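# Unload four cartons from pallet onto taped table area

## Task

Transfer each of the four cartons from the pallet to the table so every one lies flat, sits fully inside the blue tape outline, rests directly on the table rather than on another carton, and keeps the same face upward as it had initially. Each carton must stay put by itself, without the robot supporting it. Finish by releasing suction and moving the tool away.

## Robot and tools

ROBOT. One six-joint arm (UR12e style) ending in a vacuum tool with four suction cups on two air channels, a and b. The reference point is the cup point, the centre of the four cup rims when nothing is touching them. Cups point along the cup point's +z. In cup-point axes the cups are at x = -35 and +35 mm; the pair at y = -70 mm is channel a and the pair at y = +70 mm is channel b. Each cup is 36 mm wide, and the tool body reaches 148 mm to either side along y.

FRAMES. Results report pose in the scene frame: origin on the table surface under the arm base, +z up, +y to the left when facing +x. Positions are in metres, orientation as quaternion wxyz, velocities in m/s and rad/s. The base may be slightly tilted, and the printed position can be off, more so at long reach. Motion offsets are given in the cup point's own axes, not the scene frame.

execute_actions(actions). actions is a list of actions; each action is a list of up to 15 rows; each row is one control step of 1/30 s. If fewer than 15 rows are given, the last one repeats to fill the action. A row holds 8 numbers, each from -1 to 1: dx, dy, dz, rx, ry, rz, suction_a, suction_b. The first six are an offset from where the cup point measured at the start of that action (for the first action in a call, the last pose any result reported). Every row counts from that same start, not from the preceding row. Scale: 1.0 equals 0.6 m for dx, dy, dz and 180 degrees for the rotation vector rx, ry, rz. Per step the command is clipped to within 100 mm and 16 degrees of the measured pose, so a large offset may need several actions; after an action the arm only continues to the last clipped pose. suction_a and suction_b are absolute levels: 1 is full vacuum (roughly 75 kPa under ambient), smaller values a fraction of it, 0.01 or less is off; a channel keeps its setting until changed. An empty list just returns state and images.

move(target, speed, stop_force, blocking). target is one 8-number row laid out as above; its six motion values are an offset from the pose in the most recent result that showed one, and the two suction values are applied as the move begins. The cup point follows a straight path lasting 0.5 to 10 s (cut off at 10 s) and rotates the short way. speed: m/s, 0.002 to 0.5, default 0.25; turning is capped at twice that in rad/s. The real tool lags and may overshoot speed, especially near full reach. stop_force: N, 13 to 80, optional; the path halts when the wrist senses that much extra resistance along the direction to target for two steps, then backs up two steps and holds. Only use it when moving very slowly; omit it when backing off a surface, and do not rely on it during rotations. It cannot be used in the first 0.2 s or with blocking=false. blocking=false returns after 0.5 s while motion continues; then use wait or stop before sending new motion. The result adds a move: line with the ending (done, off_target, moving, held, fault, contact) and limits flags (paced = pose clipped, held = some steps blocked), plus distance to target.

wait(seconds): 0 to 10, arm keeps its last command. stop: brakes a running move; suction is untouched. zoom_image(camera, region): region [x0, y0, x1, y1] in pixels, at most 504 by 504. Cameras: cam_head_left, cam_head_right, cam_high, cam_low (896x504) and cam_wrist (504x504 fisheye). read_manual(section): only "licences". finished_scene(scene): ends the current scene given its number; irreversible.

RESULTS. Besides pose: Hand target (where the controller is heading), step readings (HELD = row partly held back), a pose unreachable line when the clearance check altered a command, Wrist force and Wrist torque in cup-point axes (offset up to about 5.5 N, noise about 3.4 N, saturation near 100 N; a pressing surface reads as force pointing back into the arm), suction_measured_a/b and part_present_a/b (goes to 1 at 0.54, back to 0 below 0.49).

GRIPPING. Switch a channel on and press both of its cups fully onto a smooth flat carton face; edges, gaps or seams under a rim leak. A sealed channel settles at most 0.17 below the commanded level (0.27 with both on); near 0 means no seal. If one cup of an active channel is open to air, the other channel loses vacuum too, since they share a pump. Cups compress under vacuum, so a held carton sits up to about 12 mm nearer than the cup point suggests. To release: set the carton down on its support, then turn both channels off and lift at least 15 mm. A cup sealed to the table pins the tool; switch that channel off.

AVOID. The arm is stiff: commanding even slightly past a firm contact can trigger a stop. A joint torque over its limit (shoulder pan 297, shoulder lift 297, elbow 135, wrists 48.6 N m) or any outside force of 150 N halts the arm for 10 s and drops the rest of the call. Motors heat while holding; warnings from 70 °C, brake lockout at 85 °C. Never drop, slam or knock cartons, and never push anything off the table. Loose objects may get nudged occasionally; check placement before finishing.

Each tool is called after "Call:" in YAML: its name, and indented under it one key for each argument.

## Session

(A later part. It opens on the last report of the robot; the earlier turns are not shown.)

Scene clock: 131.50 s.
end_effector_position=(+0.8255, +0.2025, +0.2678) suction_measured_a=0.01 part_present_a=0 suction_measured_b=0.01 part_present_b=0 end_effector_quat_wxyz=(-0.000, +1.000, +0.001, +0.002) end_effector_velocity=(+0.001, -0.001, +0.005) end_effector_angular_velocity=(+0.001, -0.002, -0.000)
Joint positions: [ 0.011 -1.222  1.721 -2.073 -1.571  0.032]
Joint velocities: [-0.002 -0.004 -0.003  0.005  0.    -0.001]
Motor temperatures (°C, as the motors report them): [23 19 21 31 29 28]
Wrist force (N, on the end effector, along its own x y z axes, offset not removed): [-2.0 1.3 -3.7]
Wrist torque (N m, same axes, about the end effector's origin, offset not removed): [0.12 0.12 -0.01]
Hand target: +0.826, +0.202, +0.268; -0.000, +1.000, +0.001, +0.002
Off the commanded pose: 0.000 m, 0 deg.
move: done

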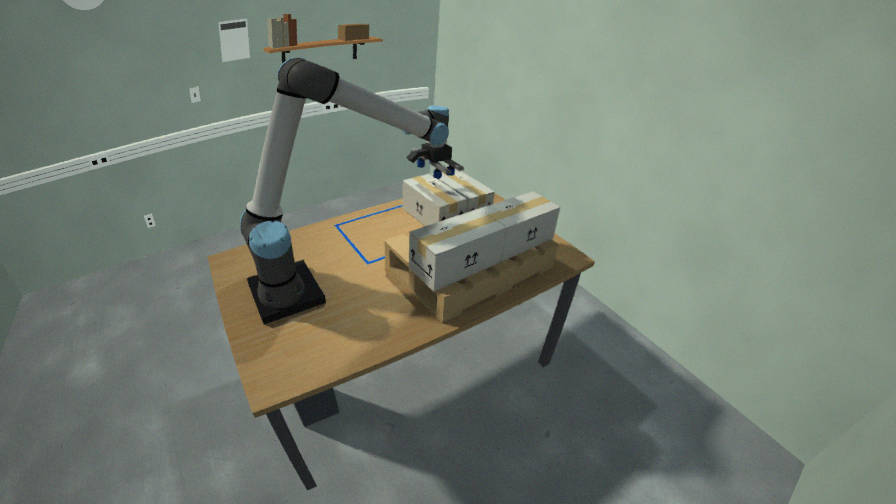

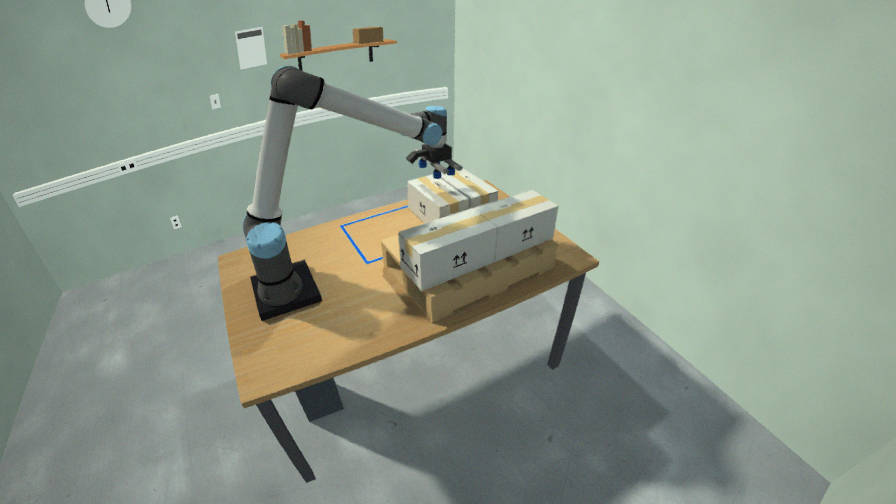

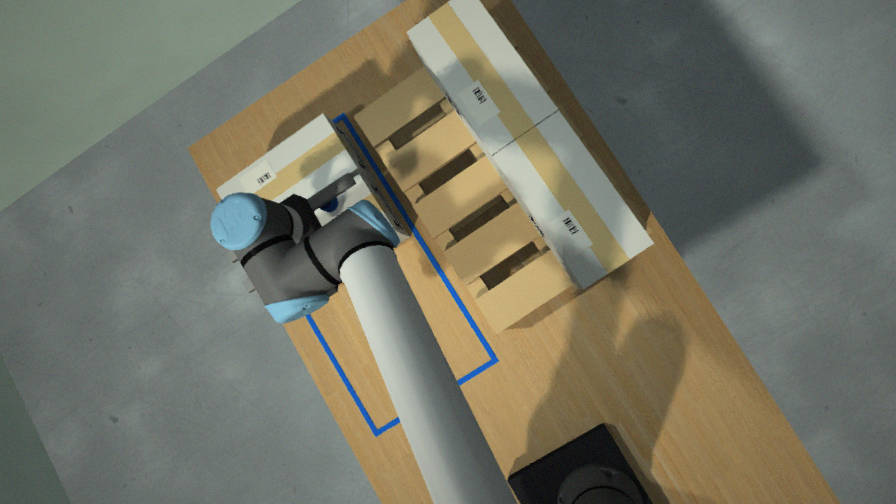

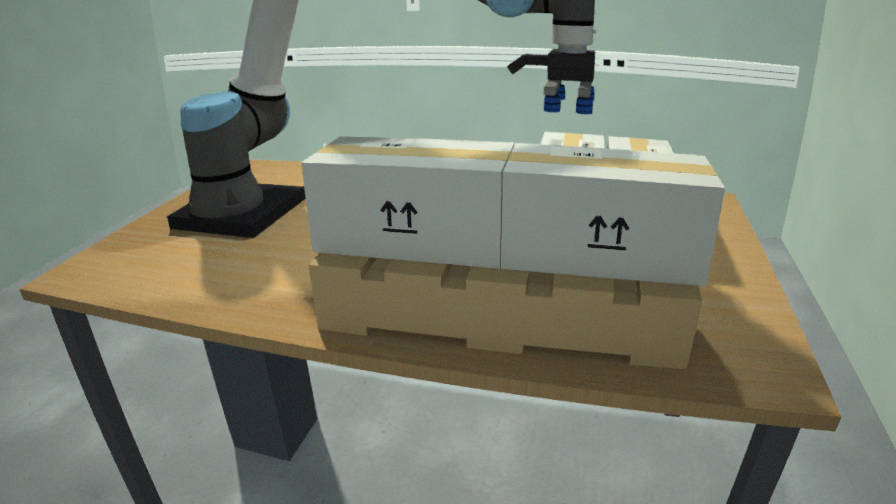

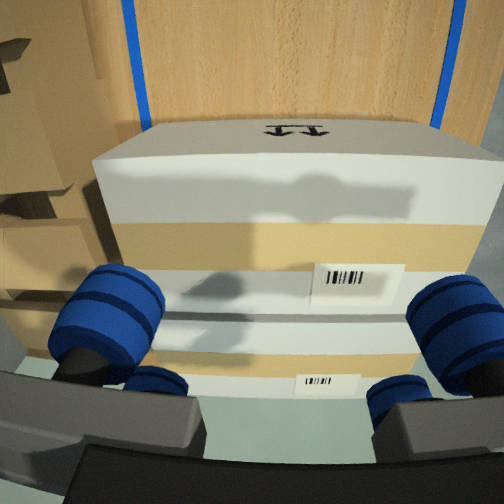

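Call:
move:
  target: [0.13,0.797,-0.046,0,0,-0.5035,0,0]
  speed: 0.5

Scene clock: 139.10 s.
end_effector_position=(+0.9045, -0.2750, +0.2955) suction_measured_a=0.01 part_present_a=0 suction_measured_b=0.01 part_present_b=0 end_effector_quat_wxyz=(+0.001, +0.703, +0.711, +0.001) end_effector_velocity=(+0.001, -0.002, -0.000) end_effector_angular_velocity=(+0.001, +0.001, +0.012)
Joint positions: [-0.504 -1.098  1.484 -1.96  -1.57  -2.063]
Joint velocities: [-0.001  0.003 -0.005  0.004  0.    -0.014]
Motor temperatures (°C, as the motors report them): [23 19 21 31 29 28]
Wrist force (N, on the end effector, along its own x y z axes, offset not removed): [1.7 -3.7 -0.9]
Wrist torque (N m, same axes, about the end effector's origin, offset not removed): [-0.51 -0.39 0.18]
Hand target: +0.905, -0.275, +0.295; +0.001, +0.702, +0.712, +0.001
Off the commanded pose: 0.000 m, 0 deg.
move: done

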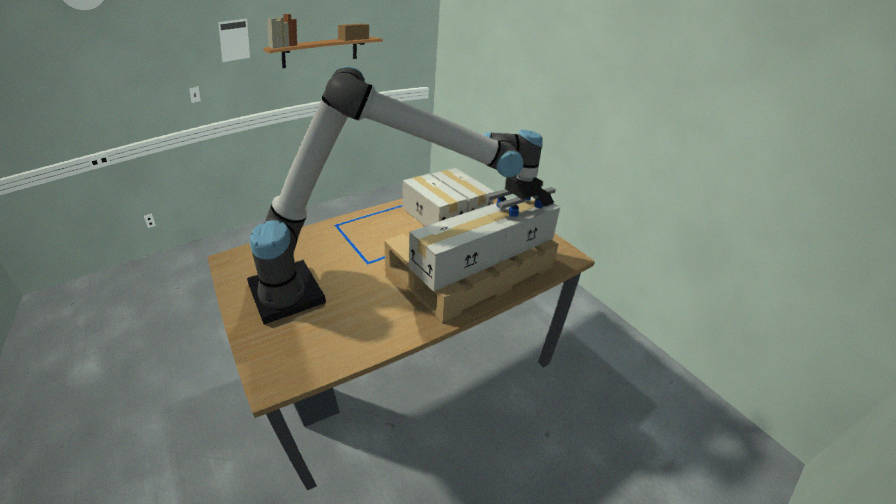

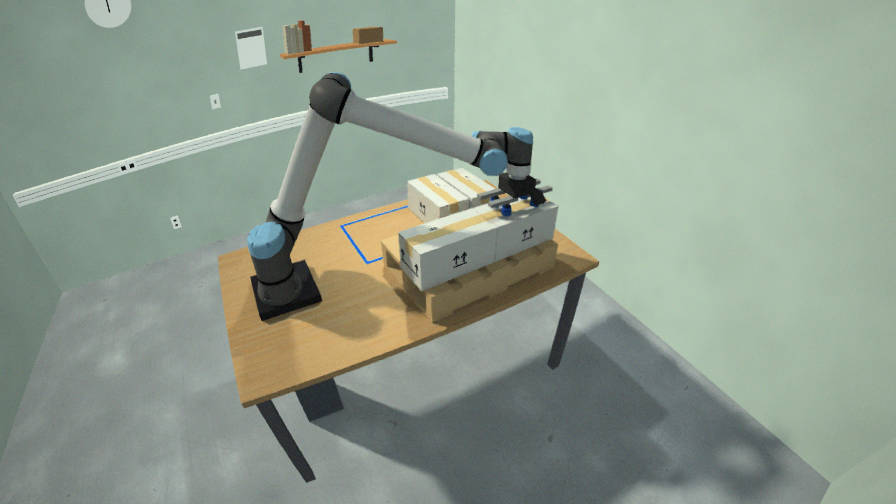

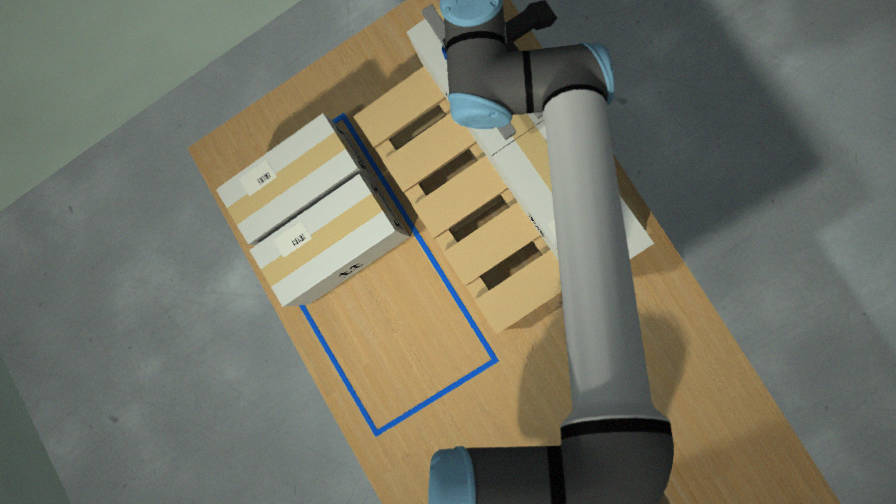

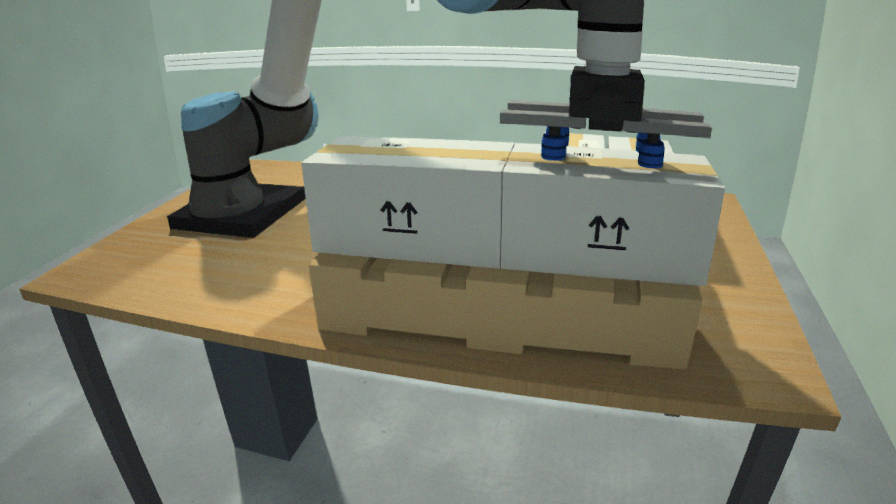

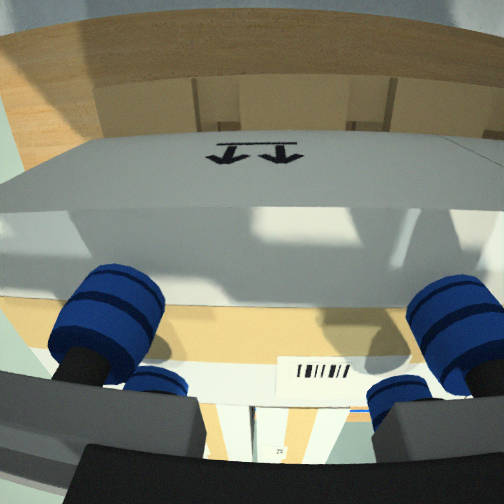

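Call:
execute_actions:
  actions:
    - [[-0.001,0.002,0.005,0,0,0,0,0],[-0.002,0.004,0.01,0,0,0,0,0],[-0.002,0.007,0.015,0,0,0,0,0],[-0.002,0.007,0.02,0,0,0,0,0],[-0.002,0.007,0.025,0,0,0,0,0],[-0.002,0.007,0.029,0,0,0,0,0],[-0.002,0.007,0.033,0,0,0,0,0],[-0.002,0.007,0.036,0,0,0,1,1],[-0.002,0.007,0.039,0,0,0,1,1]]

Call:
wait:
  seconds: 2

Scene clock: 146.27 s.
end_effector_position=(+0.9086, -0.2762, +0.2743) suction_measured_a=0.18 part_present_a=0 suction_measured_b=0.18 part_present_b=0 end_effector_quat_wxyz=(+0.001, +0.703, +0.711, +0.001) end_effector_velocity=(+0.001, -0.001, -0.018) end_effector_angular_velocity=(-0.000, +0.001, -0.001)
Joint positions: [-0.503 -1.078  1.494 -1.99  -1.57  -2.062]
Joint velocities: [-0.     0.014  0.012 -0.025 -0.001  0.001]
Motor temperatures (°C, as the motors report them): [23 19 21 31 29 28]
Wrist force (N, on the end effector, along its own x y z axes, offset not removed): [3.5 -5.9 -5.4]
Wrist torque (N m, same axes, about the end effector's origin, offset not removed): [-0.43 -0.48 0.06]
Hand target: +0.909, -0.276, +0.272; +0.001, +0.703, +0.711, +0.001
Off the commanded pose: 0.002 m, 0 deg.
Step readings (end_effector_position):
0: (+0.9046, -0.2753, +0.2955)
1: (+0.9046, -0.2753, +0.2954)
2: (+0.9047, -0.2754, +0.2951)
4: (+0.9057, -0.2758, +0.2928)
8: (+0.9076, -0.2762, +0.2846)
15: end_effector_position above

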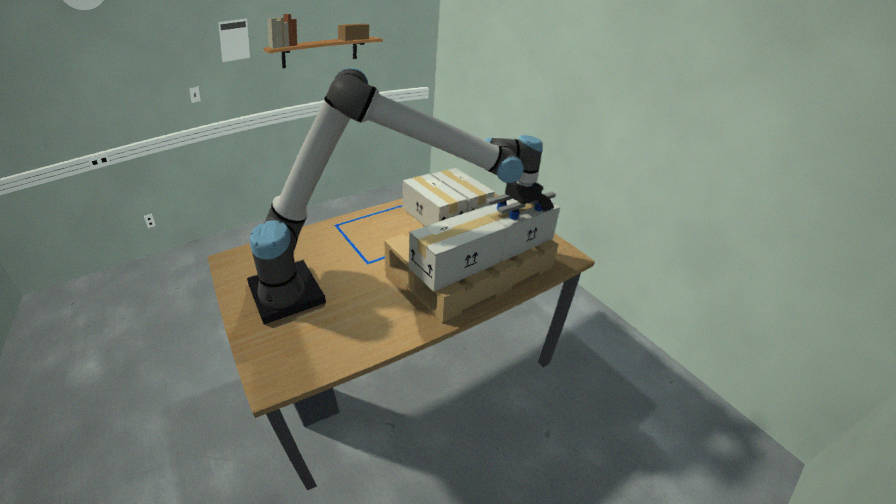

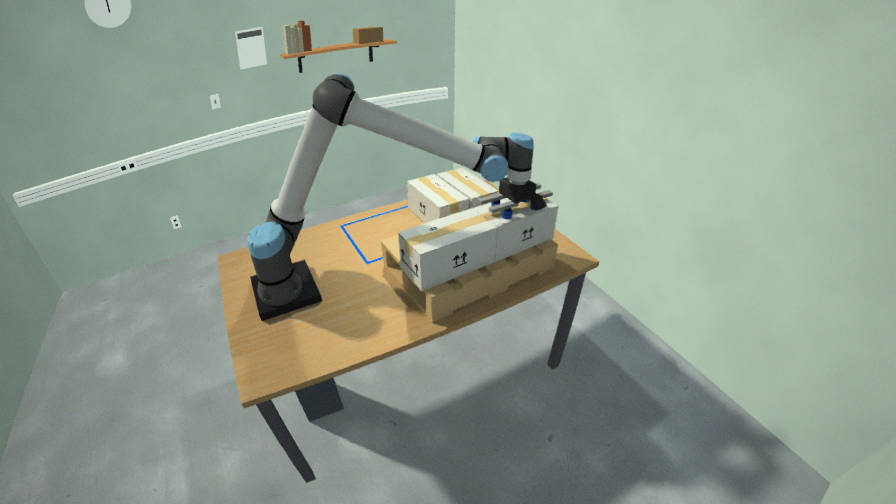

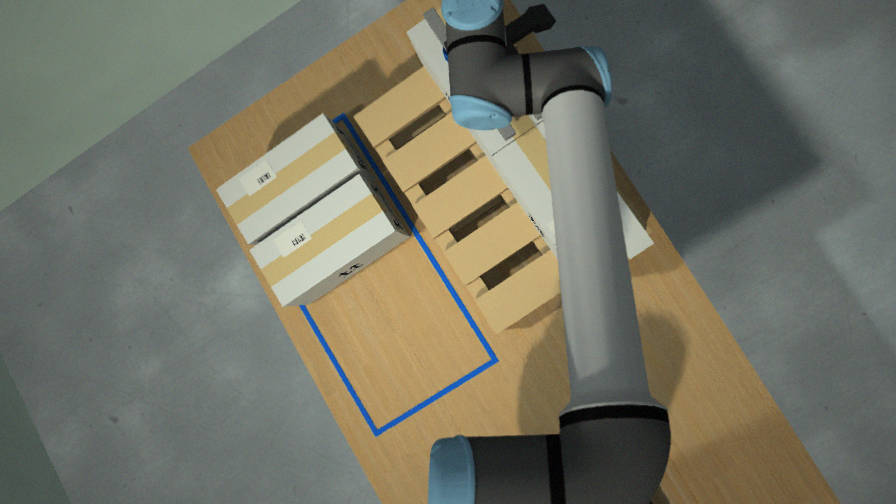

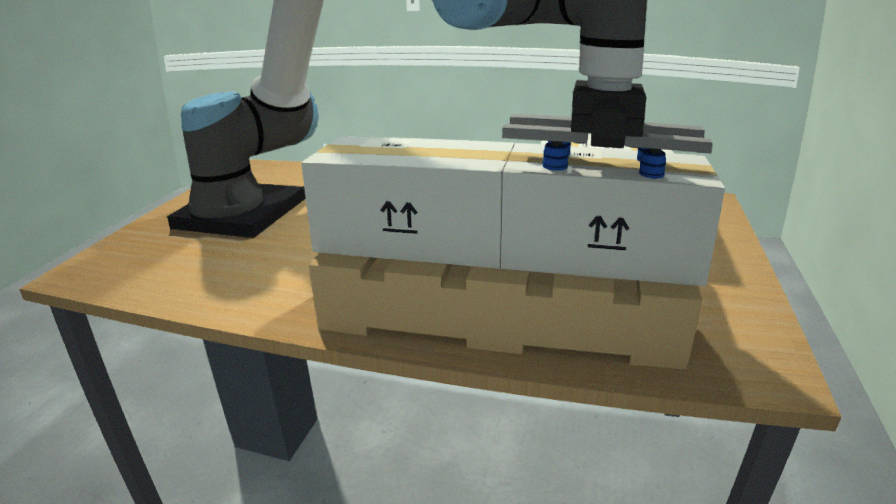

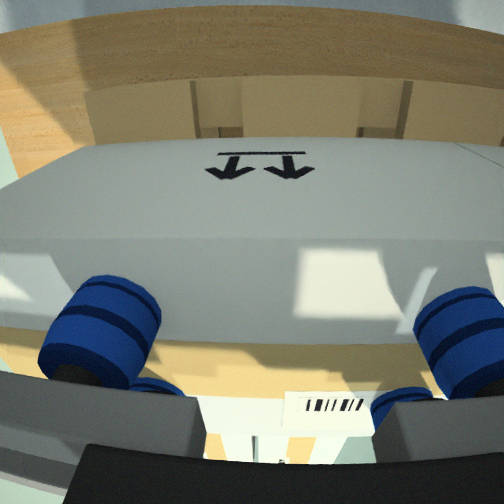

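Scene clock: 148.27 s.
end_effector_position=(+0.9088, -0.2761, +0.2721) suction_measured_a=0.76 part_present_a=1 suction_measured_b=0.76 part_present_b=1 end_effector_quat_wxyz=(+0.001, +0.703, +0.711, +0.001) end_effector_velocity=(-0.001, -0.001, -0.001) end_effector_angular_velocity=(+0.000, +0.001, -0.002)
Joint positions: [-0.503 -1.076  1.495 -1.993 -1.57  -2.062]
Joint velocities: [-0.002  0.001  0.     0.    -0.     0.   ]
Motor temperatures (°C, as the motors report them): [23 19 21 31 29 28]
Wrist force (N, on the end effector, along its own x y z axes, offset not removed): [3.6 -0.3 23.6]
Wrist torque (N m, same axes, about the end effector's origin, offset not removed): [-0.24 -0.74 0.02]
Hand target: +0.909, -0.276, +0.272; +0.001, +0.703, +0.711, +0.001
Off the commanded pose: 0.000 m, 0 deg.
wait: 2.00 s; at rest by 0.23 s

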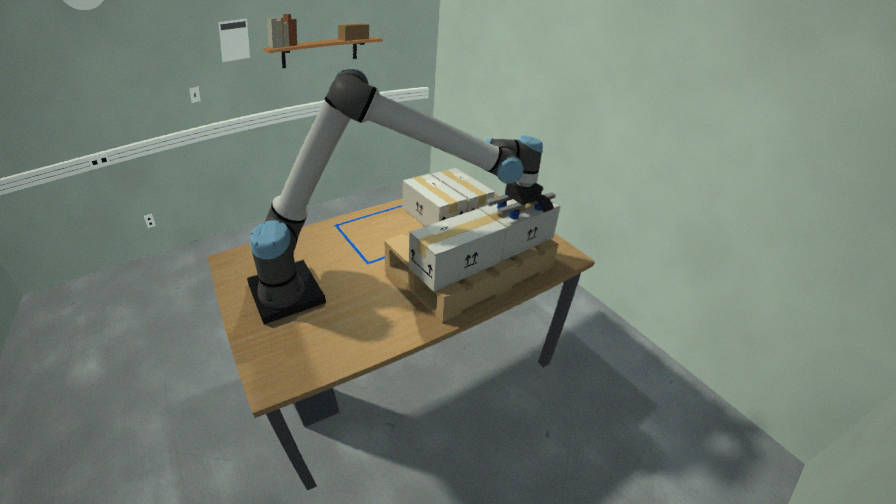

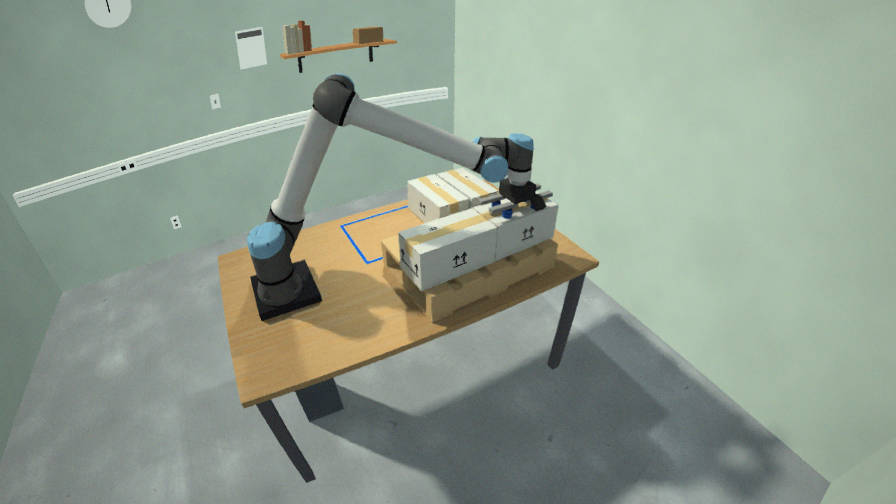

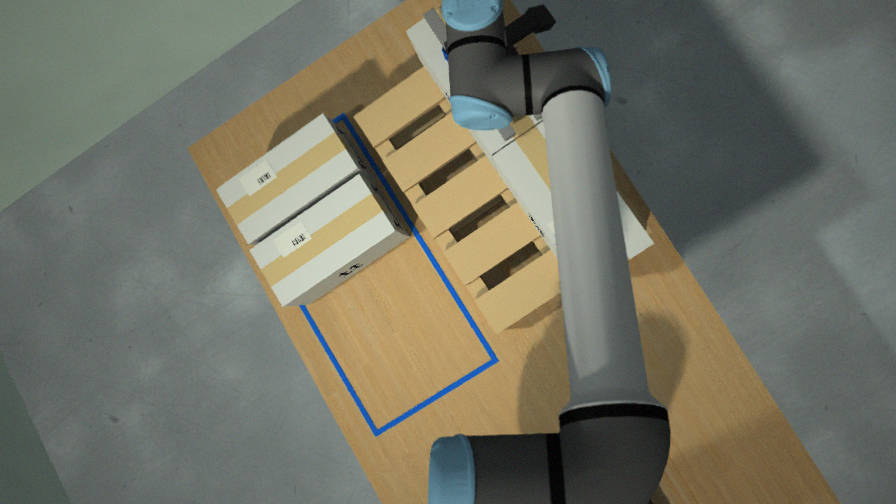

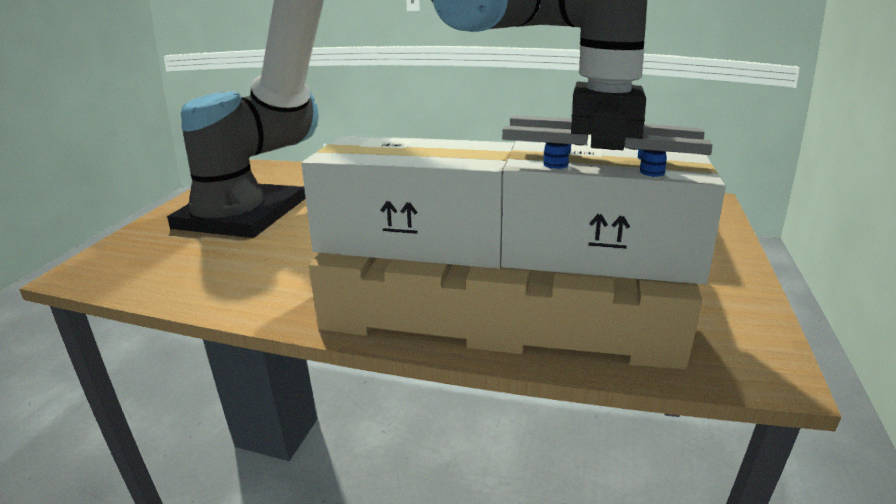

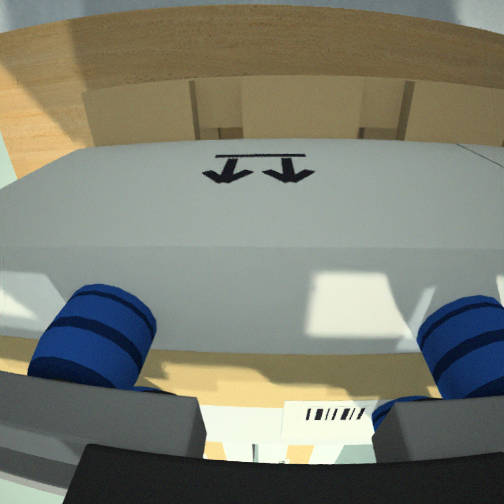

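Call:
move:
  target: [0.333,0.033,-0.08,0,0,0,1,1]
  speed: 0.4

Call:
move:
  target: [0.518,-0.44,0,0,0,0.5035,1,1]
  speed: 0.45

Call:
move:
  target: [0,0,0.273,0,0,0,1,1]
  speed: 0.28

Scene clock: 157.30 s.
end_effector_position=(+0.9260, -0.0766, +0.3201) suction_measured_a=0.76 part_present_a=1 suction_measured_b=0.76 part_present_b=1 end_effector_quat_wxyz=(+0.001, +0.703, +0.711, +0.001) end_effector_velocity=(+0.000, +0.003, +0.000) end_effector_angular_velocity=(-0.000, +0.001, +0.001)
Joint positions: [-0.294 -1.138  1.498 -1.935 -1.57  -1.854]
Joint velocities: [ 0.004  0.    -0.     0.001 -0.001  0.003]
Motor temperatures (°C, as the motors report them): [23 19 21 31 29 28]
Wrist force (N, on the end effector, along its own x y z axes, offset not removed): [-1.0 -1.6 19.5]
Wrist torque (N m, same axes, about the end effector's origin, offset not removed): [-0.43 -0.06 0.09]
Hand target: +0.926, -0.076, +0.320; +0.001, +0.703, +0.711, +0.001
Off the commanded pose: 0.000 m, 0 deg.
move: done

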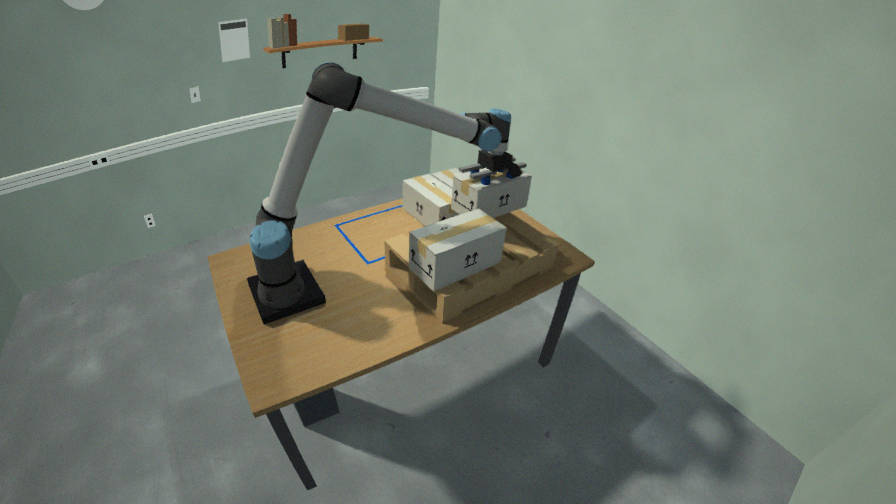

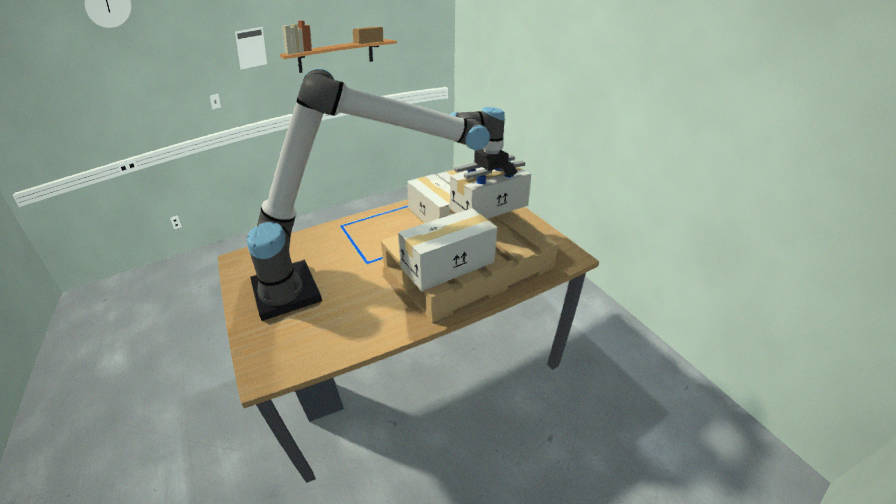

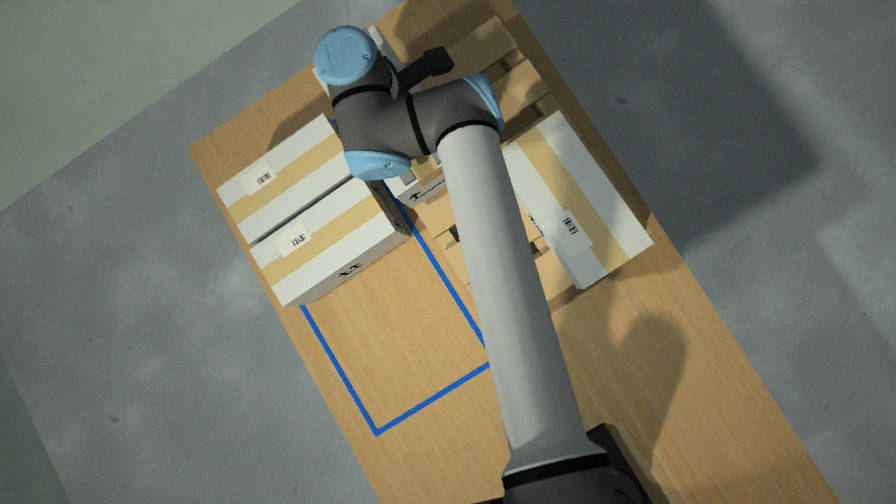

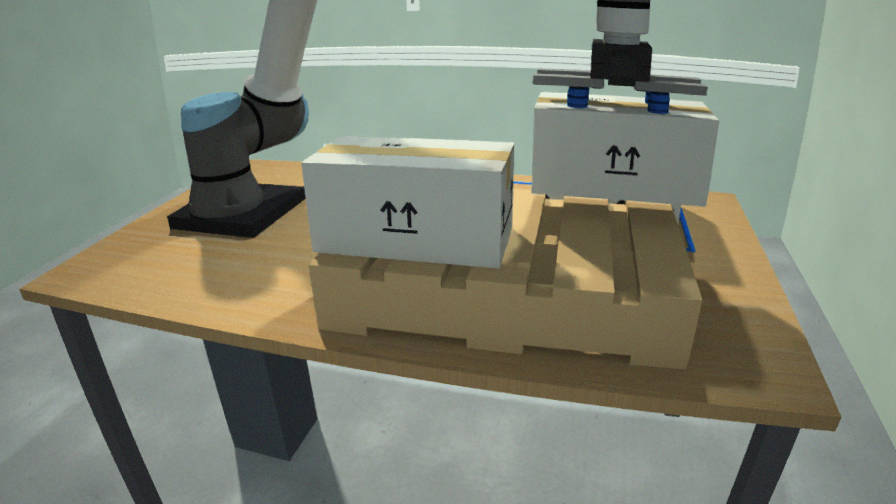

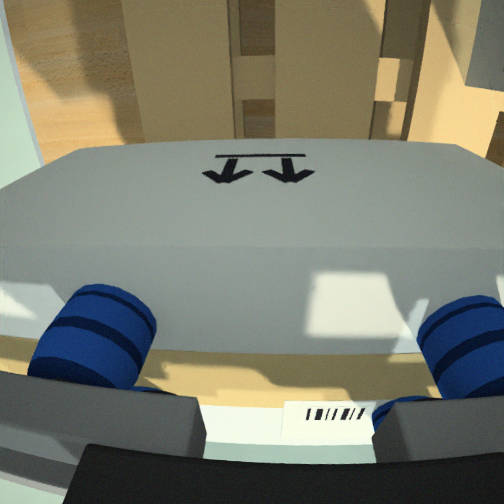

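Scene clock: 159.80 s.
end_effector_position=(+0.6585, +0.2307, +0.3191) suction_measured_a=0.76 part_present_a=1 suction_measured_b=0.76 part_present_b=1 end_effector_quat_wxyz=(-0.000, +1.000, +0.001, +0.002) end_effector_velocity=(-0.001, +0.001, +0.001) end_effector_angular_velocity=(-0.003, -0.002, -0.014)
Joint positions: [ 0.062 -1.498  1.965 -2.042 -1.571  0.083]
Joint velocities: [ 0.003 -0.003  0.001 -0.    -0.003  0.018]
Motor temperatures (°C, as the motors report them): [23 19 21 31 29 28]
Wrist force (N, on the end effector, along its own x y z axes, offset not removed): [3.9 -0.3 20.2]
Wrist torque (N m, same axes, about the end effector's origin, offset not removed): [-0.16 -0.76 0.14]
Hand target: +0.658, +0.231, +0.319; -0.000, +1.000, +0.000, +0.002
Off the commanded pose: 0.000 m, 0 deg.
move: done

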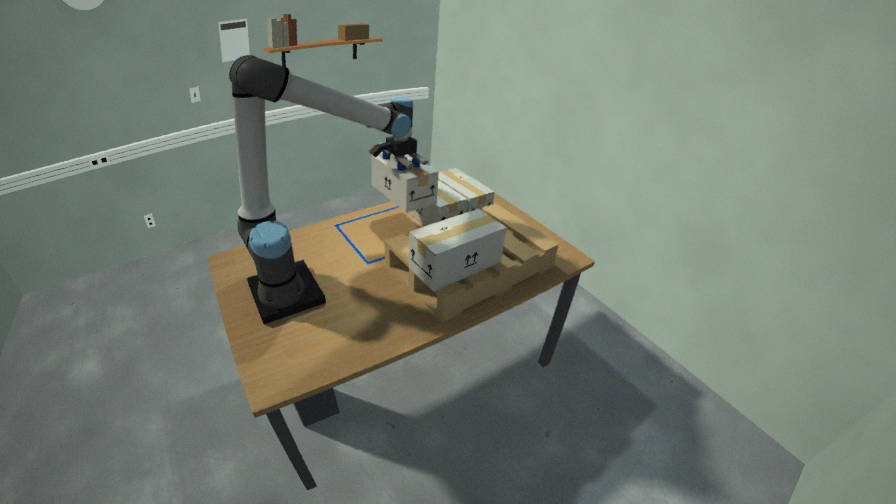

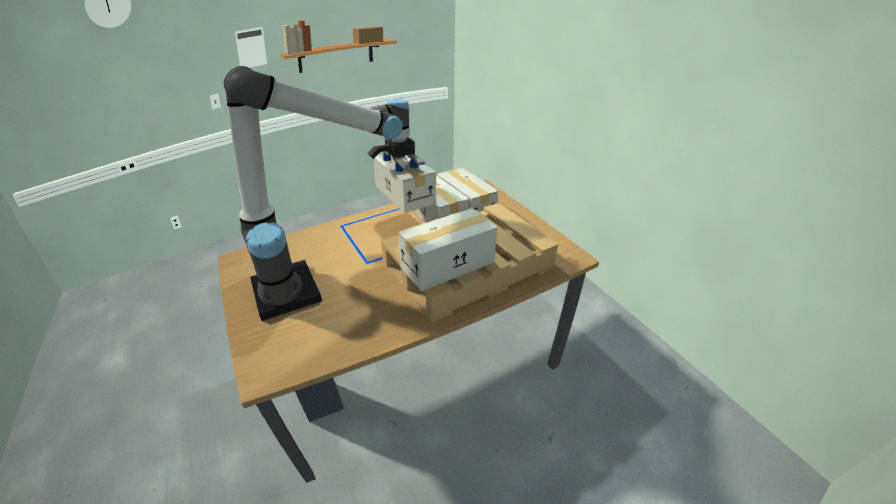

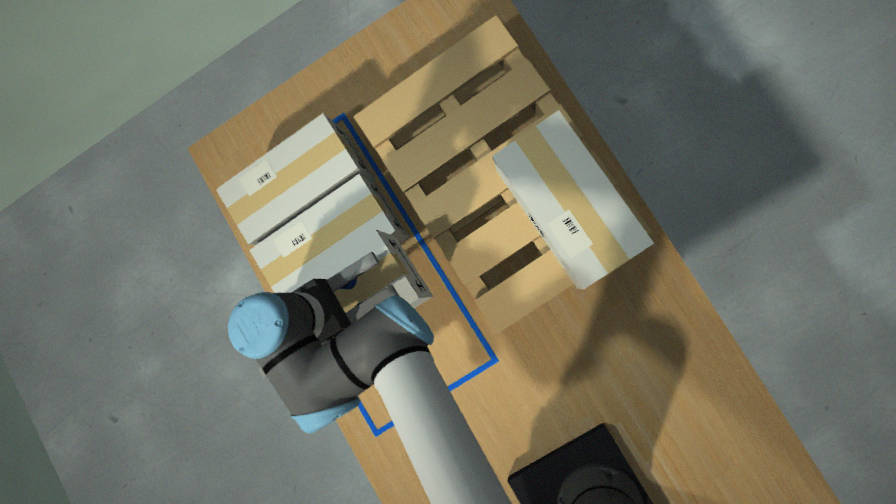

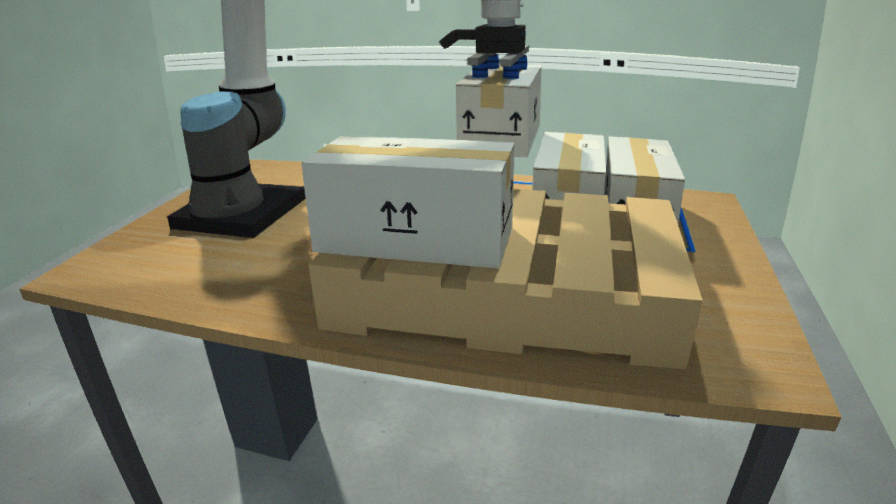

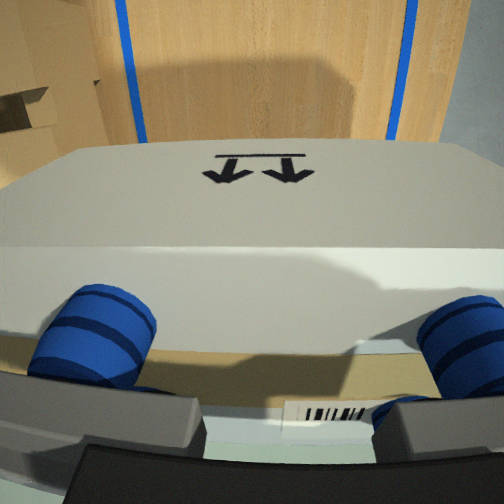

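Scene clock: 161.10 s.
end_effector_position=(+0.6589, +0.2307, +0.1558) suction_measured_a=0.76 part_present_a=1 suction_measured_b=0.76 part_present_b=1 end_effector_quat_wxyz=(-0.000, +1.000, +0.001, +0.002) end_effector_velocity=(+0.001, -0.000, -0.002) end_effector_angular_velocity=(-0.000, -0.002, -0.001)
Joint positions: [ 0.062 -1.322  2.106 -2.358 -1.571  0.082]
Joint velocities: [-0.     0.003  0.001 -0.006 -0.     0.   ]
Motor temperatures (°C, as the motors report them): [23 19 21 31 29 28]
Wrist force (N, on the end effector, along its own x y z axes, offset not removed): [-1.2 -1.9 19.8]
Wrist torque (N m, same axes, about the end effector's origin, offset not removed): [-0.37 -0.01 0.09]
Hand target: +0.659, +0.231, +0.155; -0.000, +1.000, +0.001, +0.002
Off the commanded pose: 0.000 m, 0 deg.
move: done

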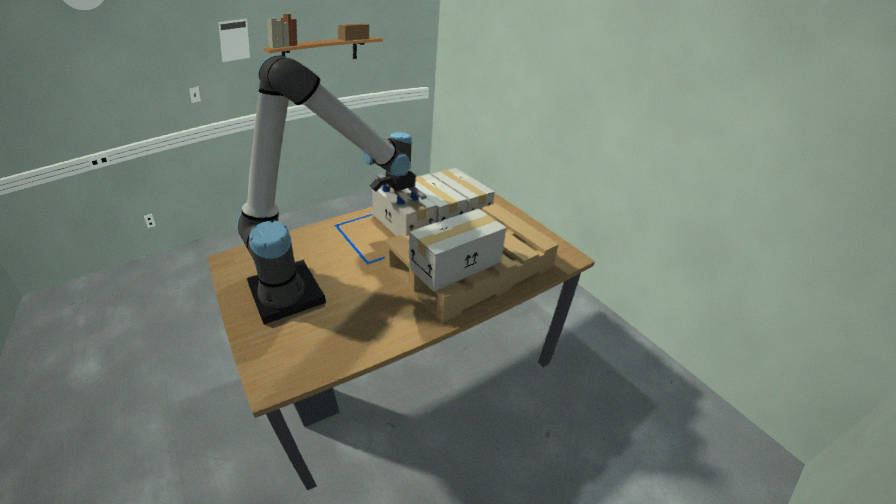

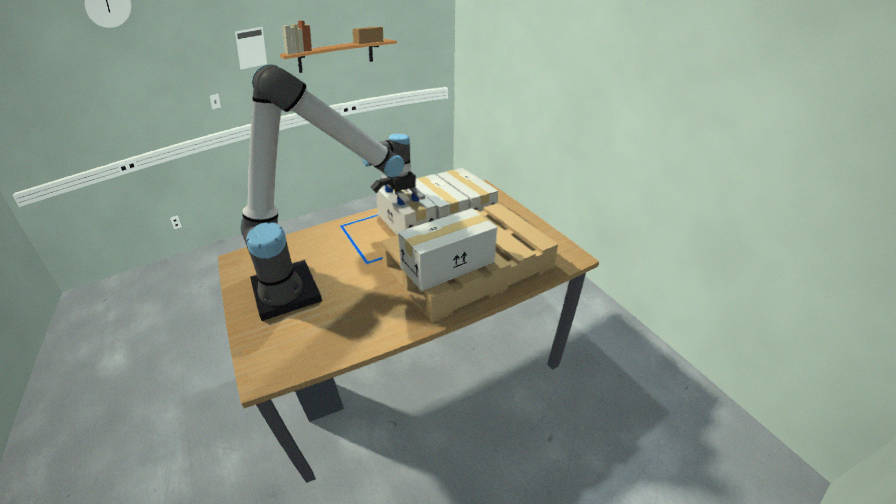

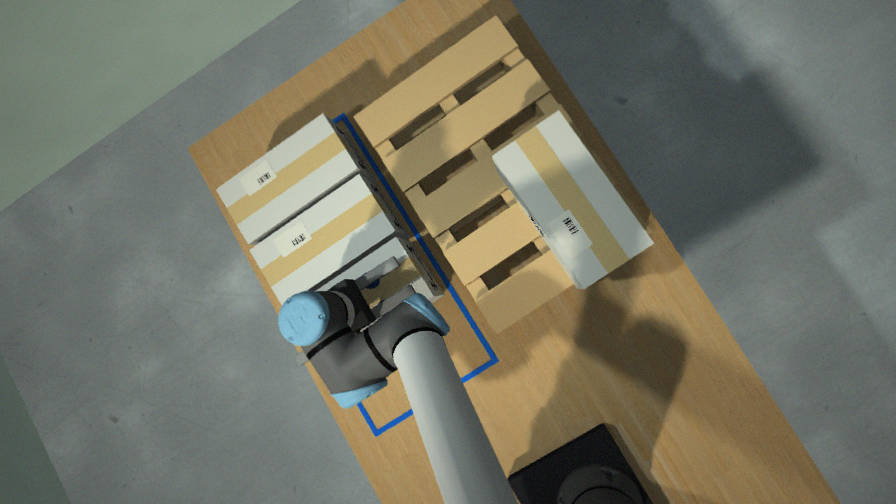

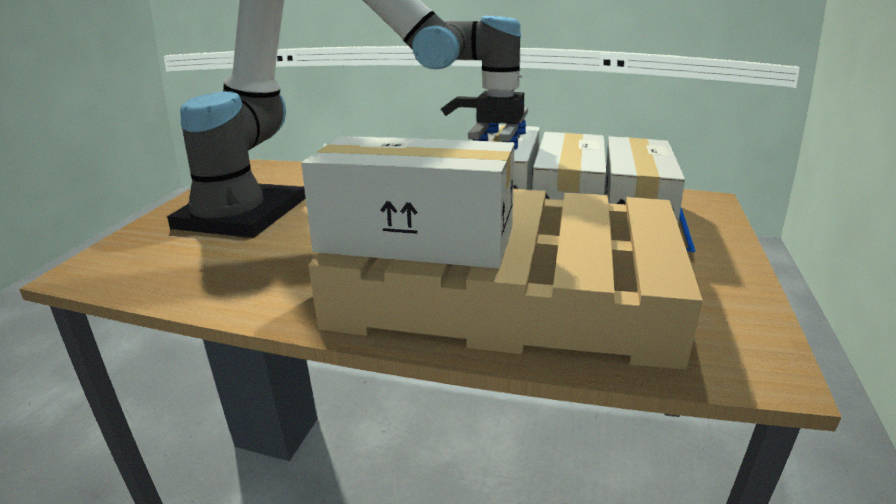

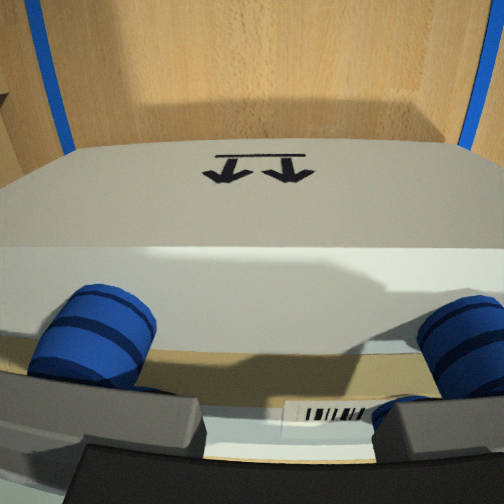

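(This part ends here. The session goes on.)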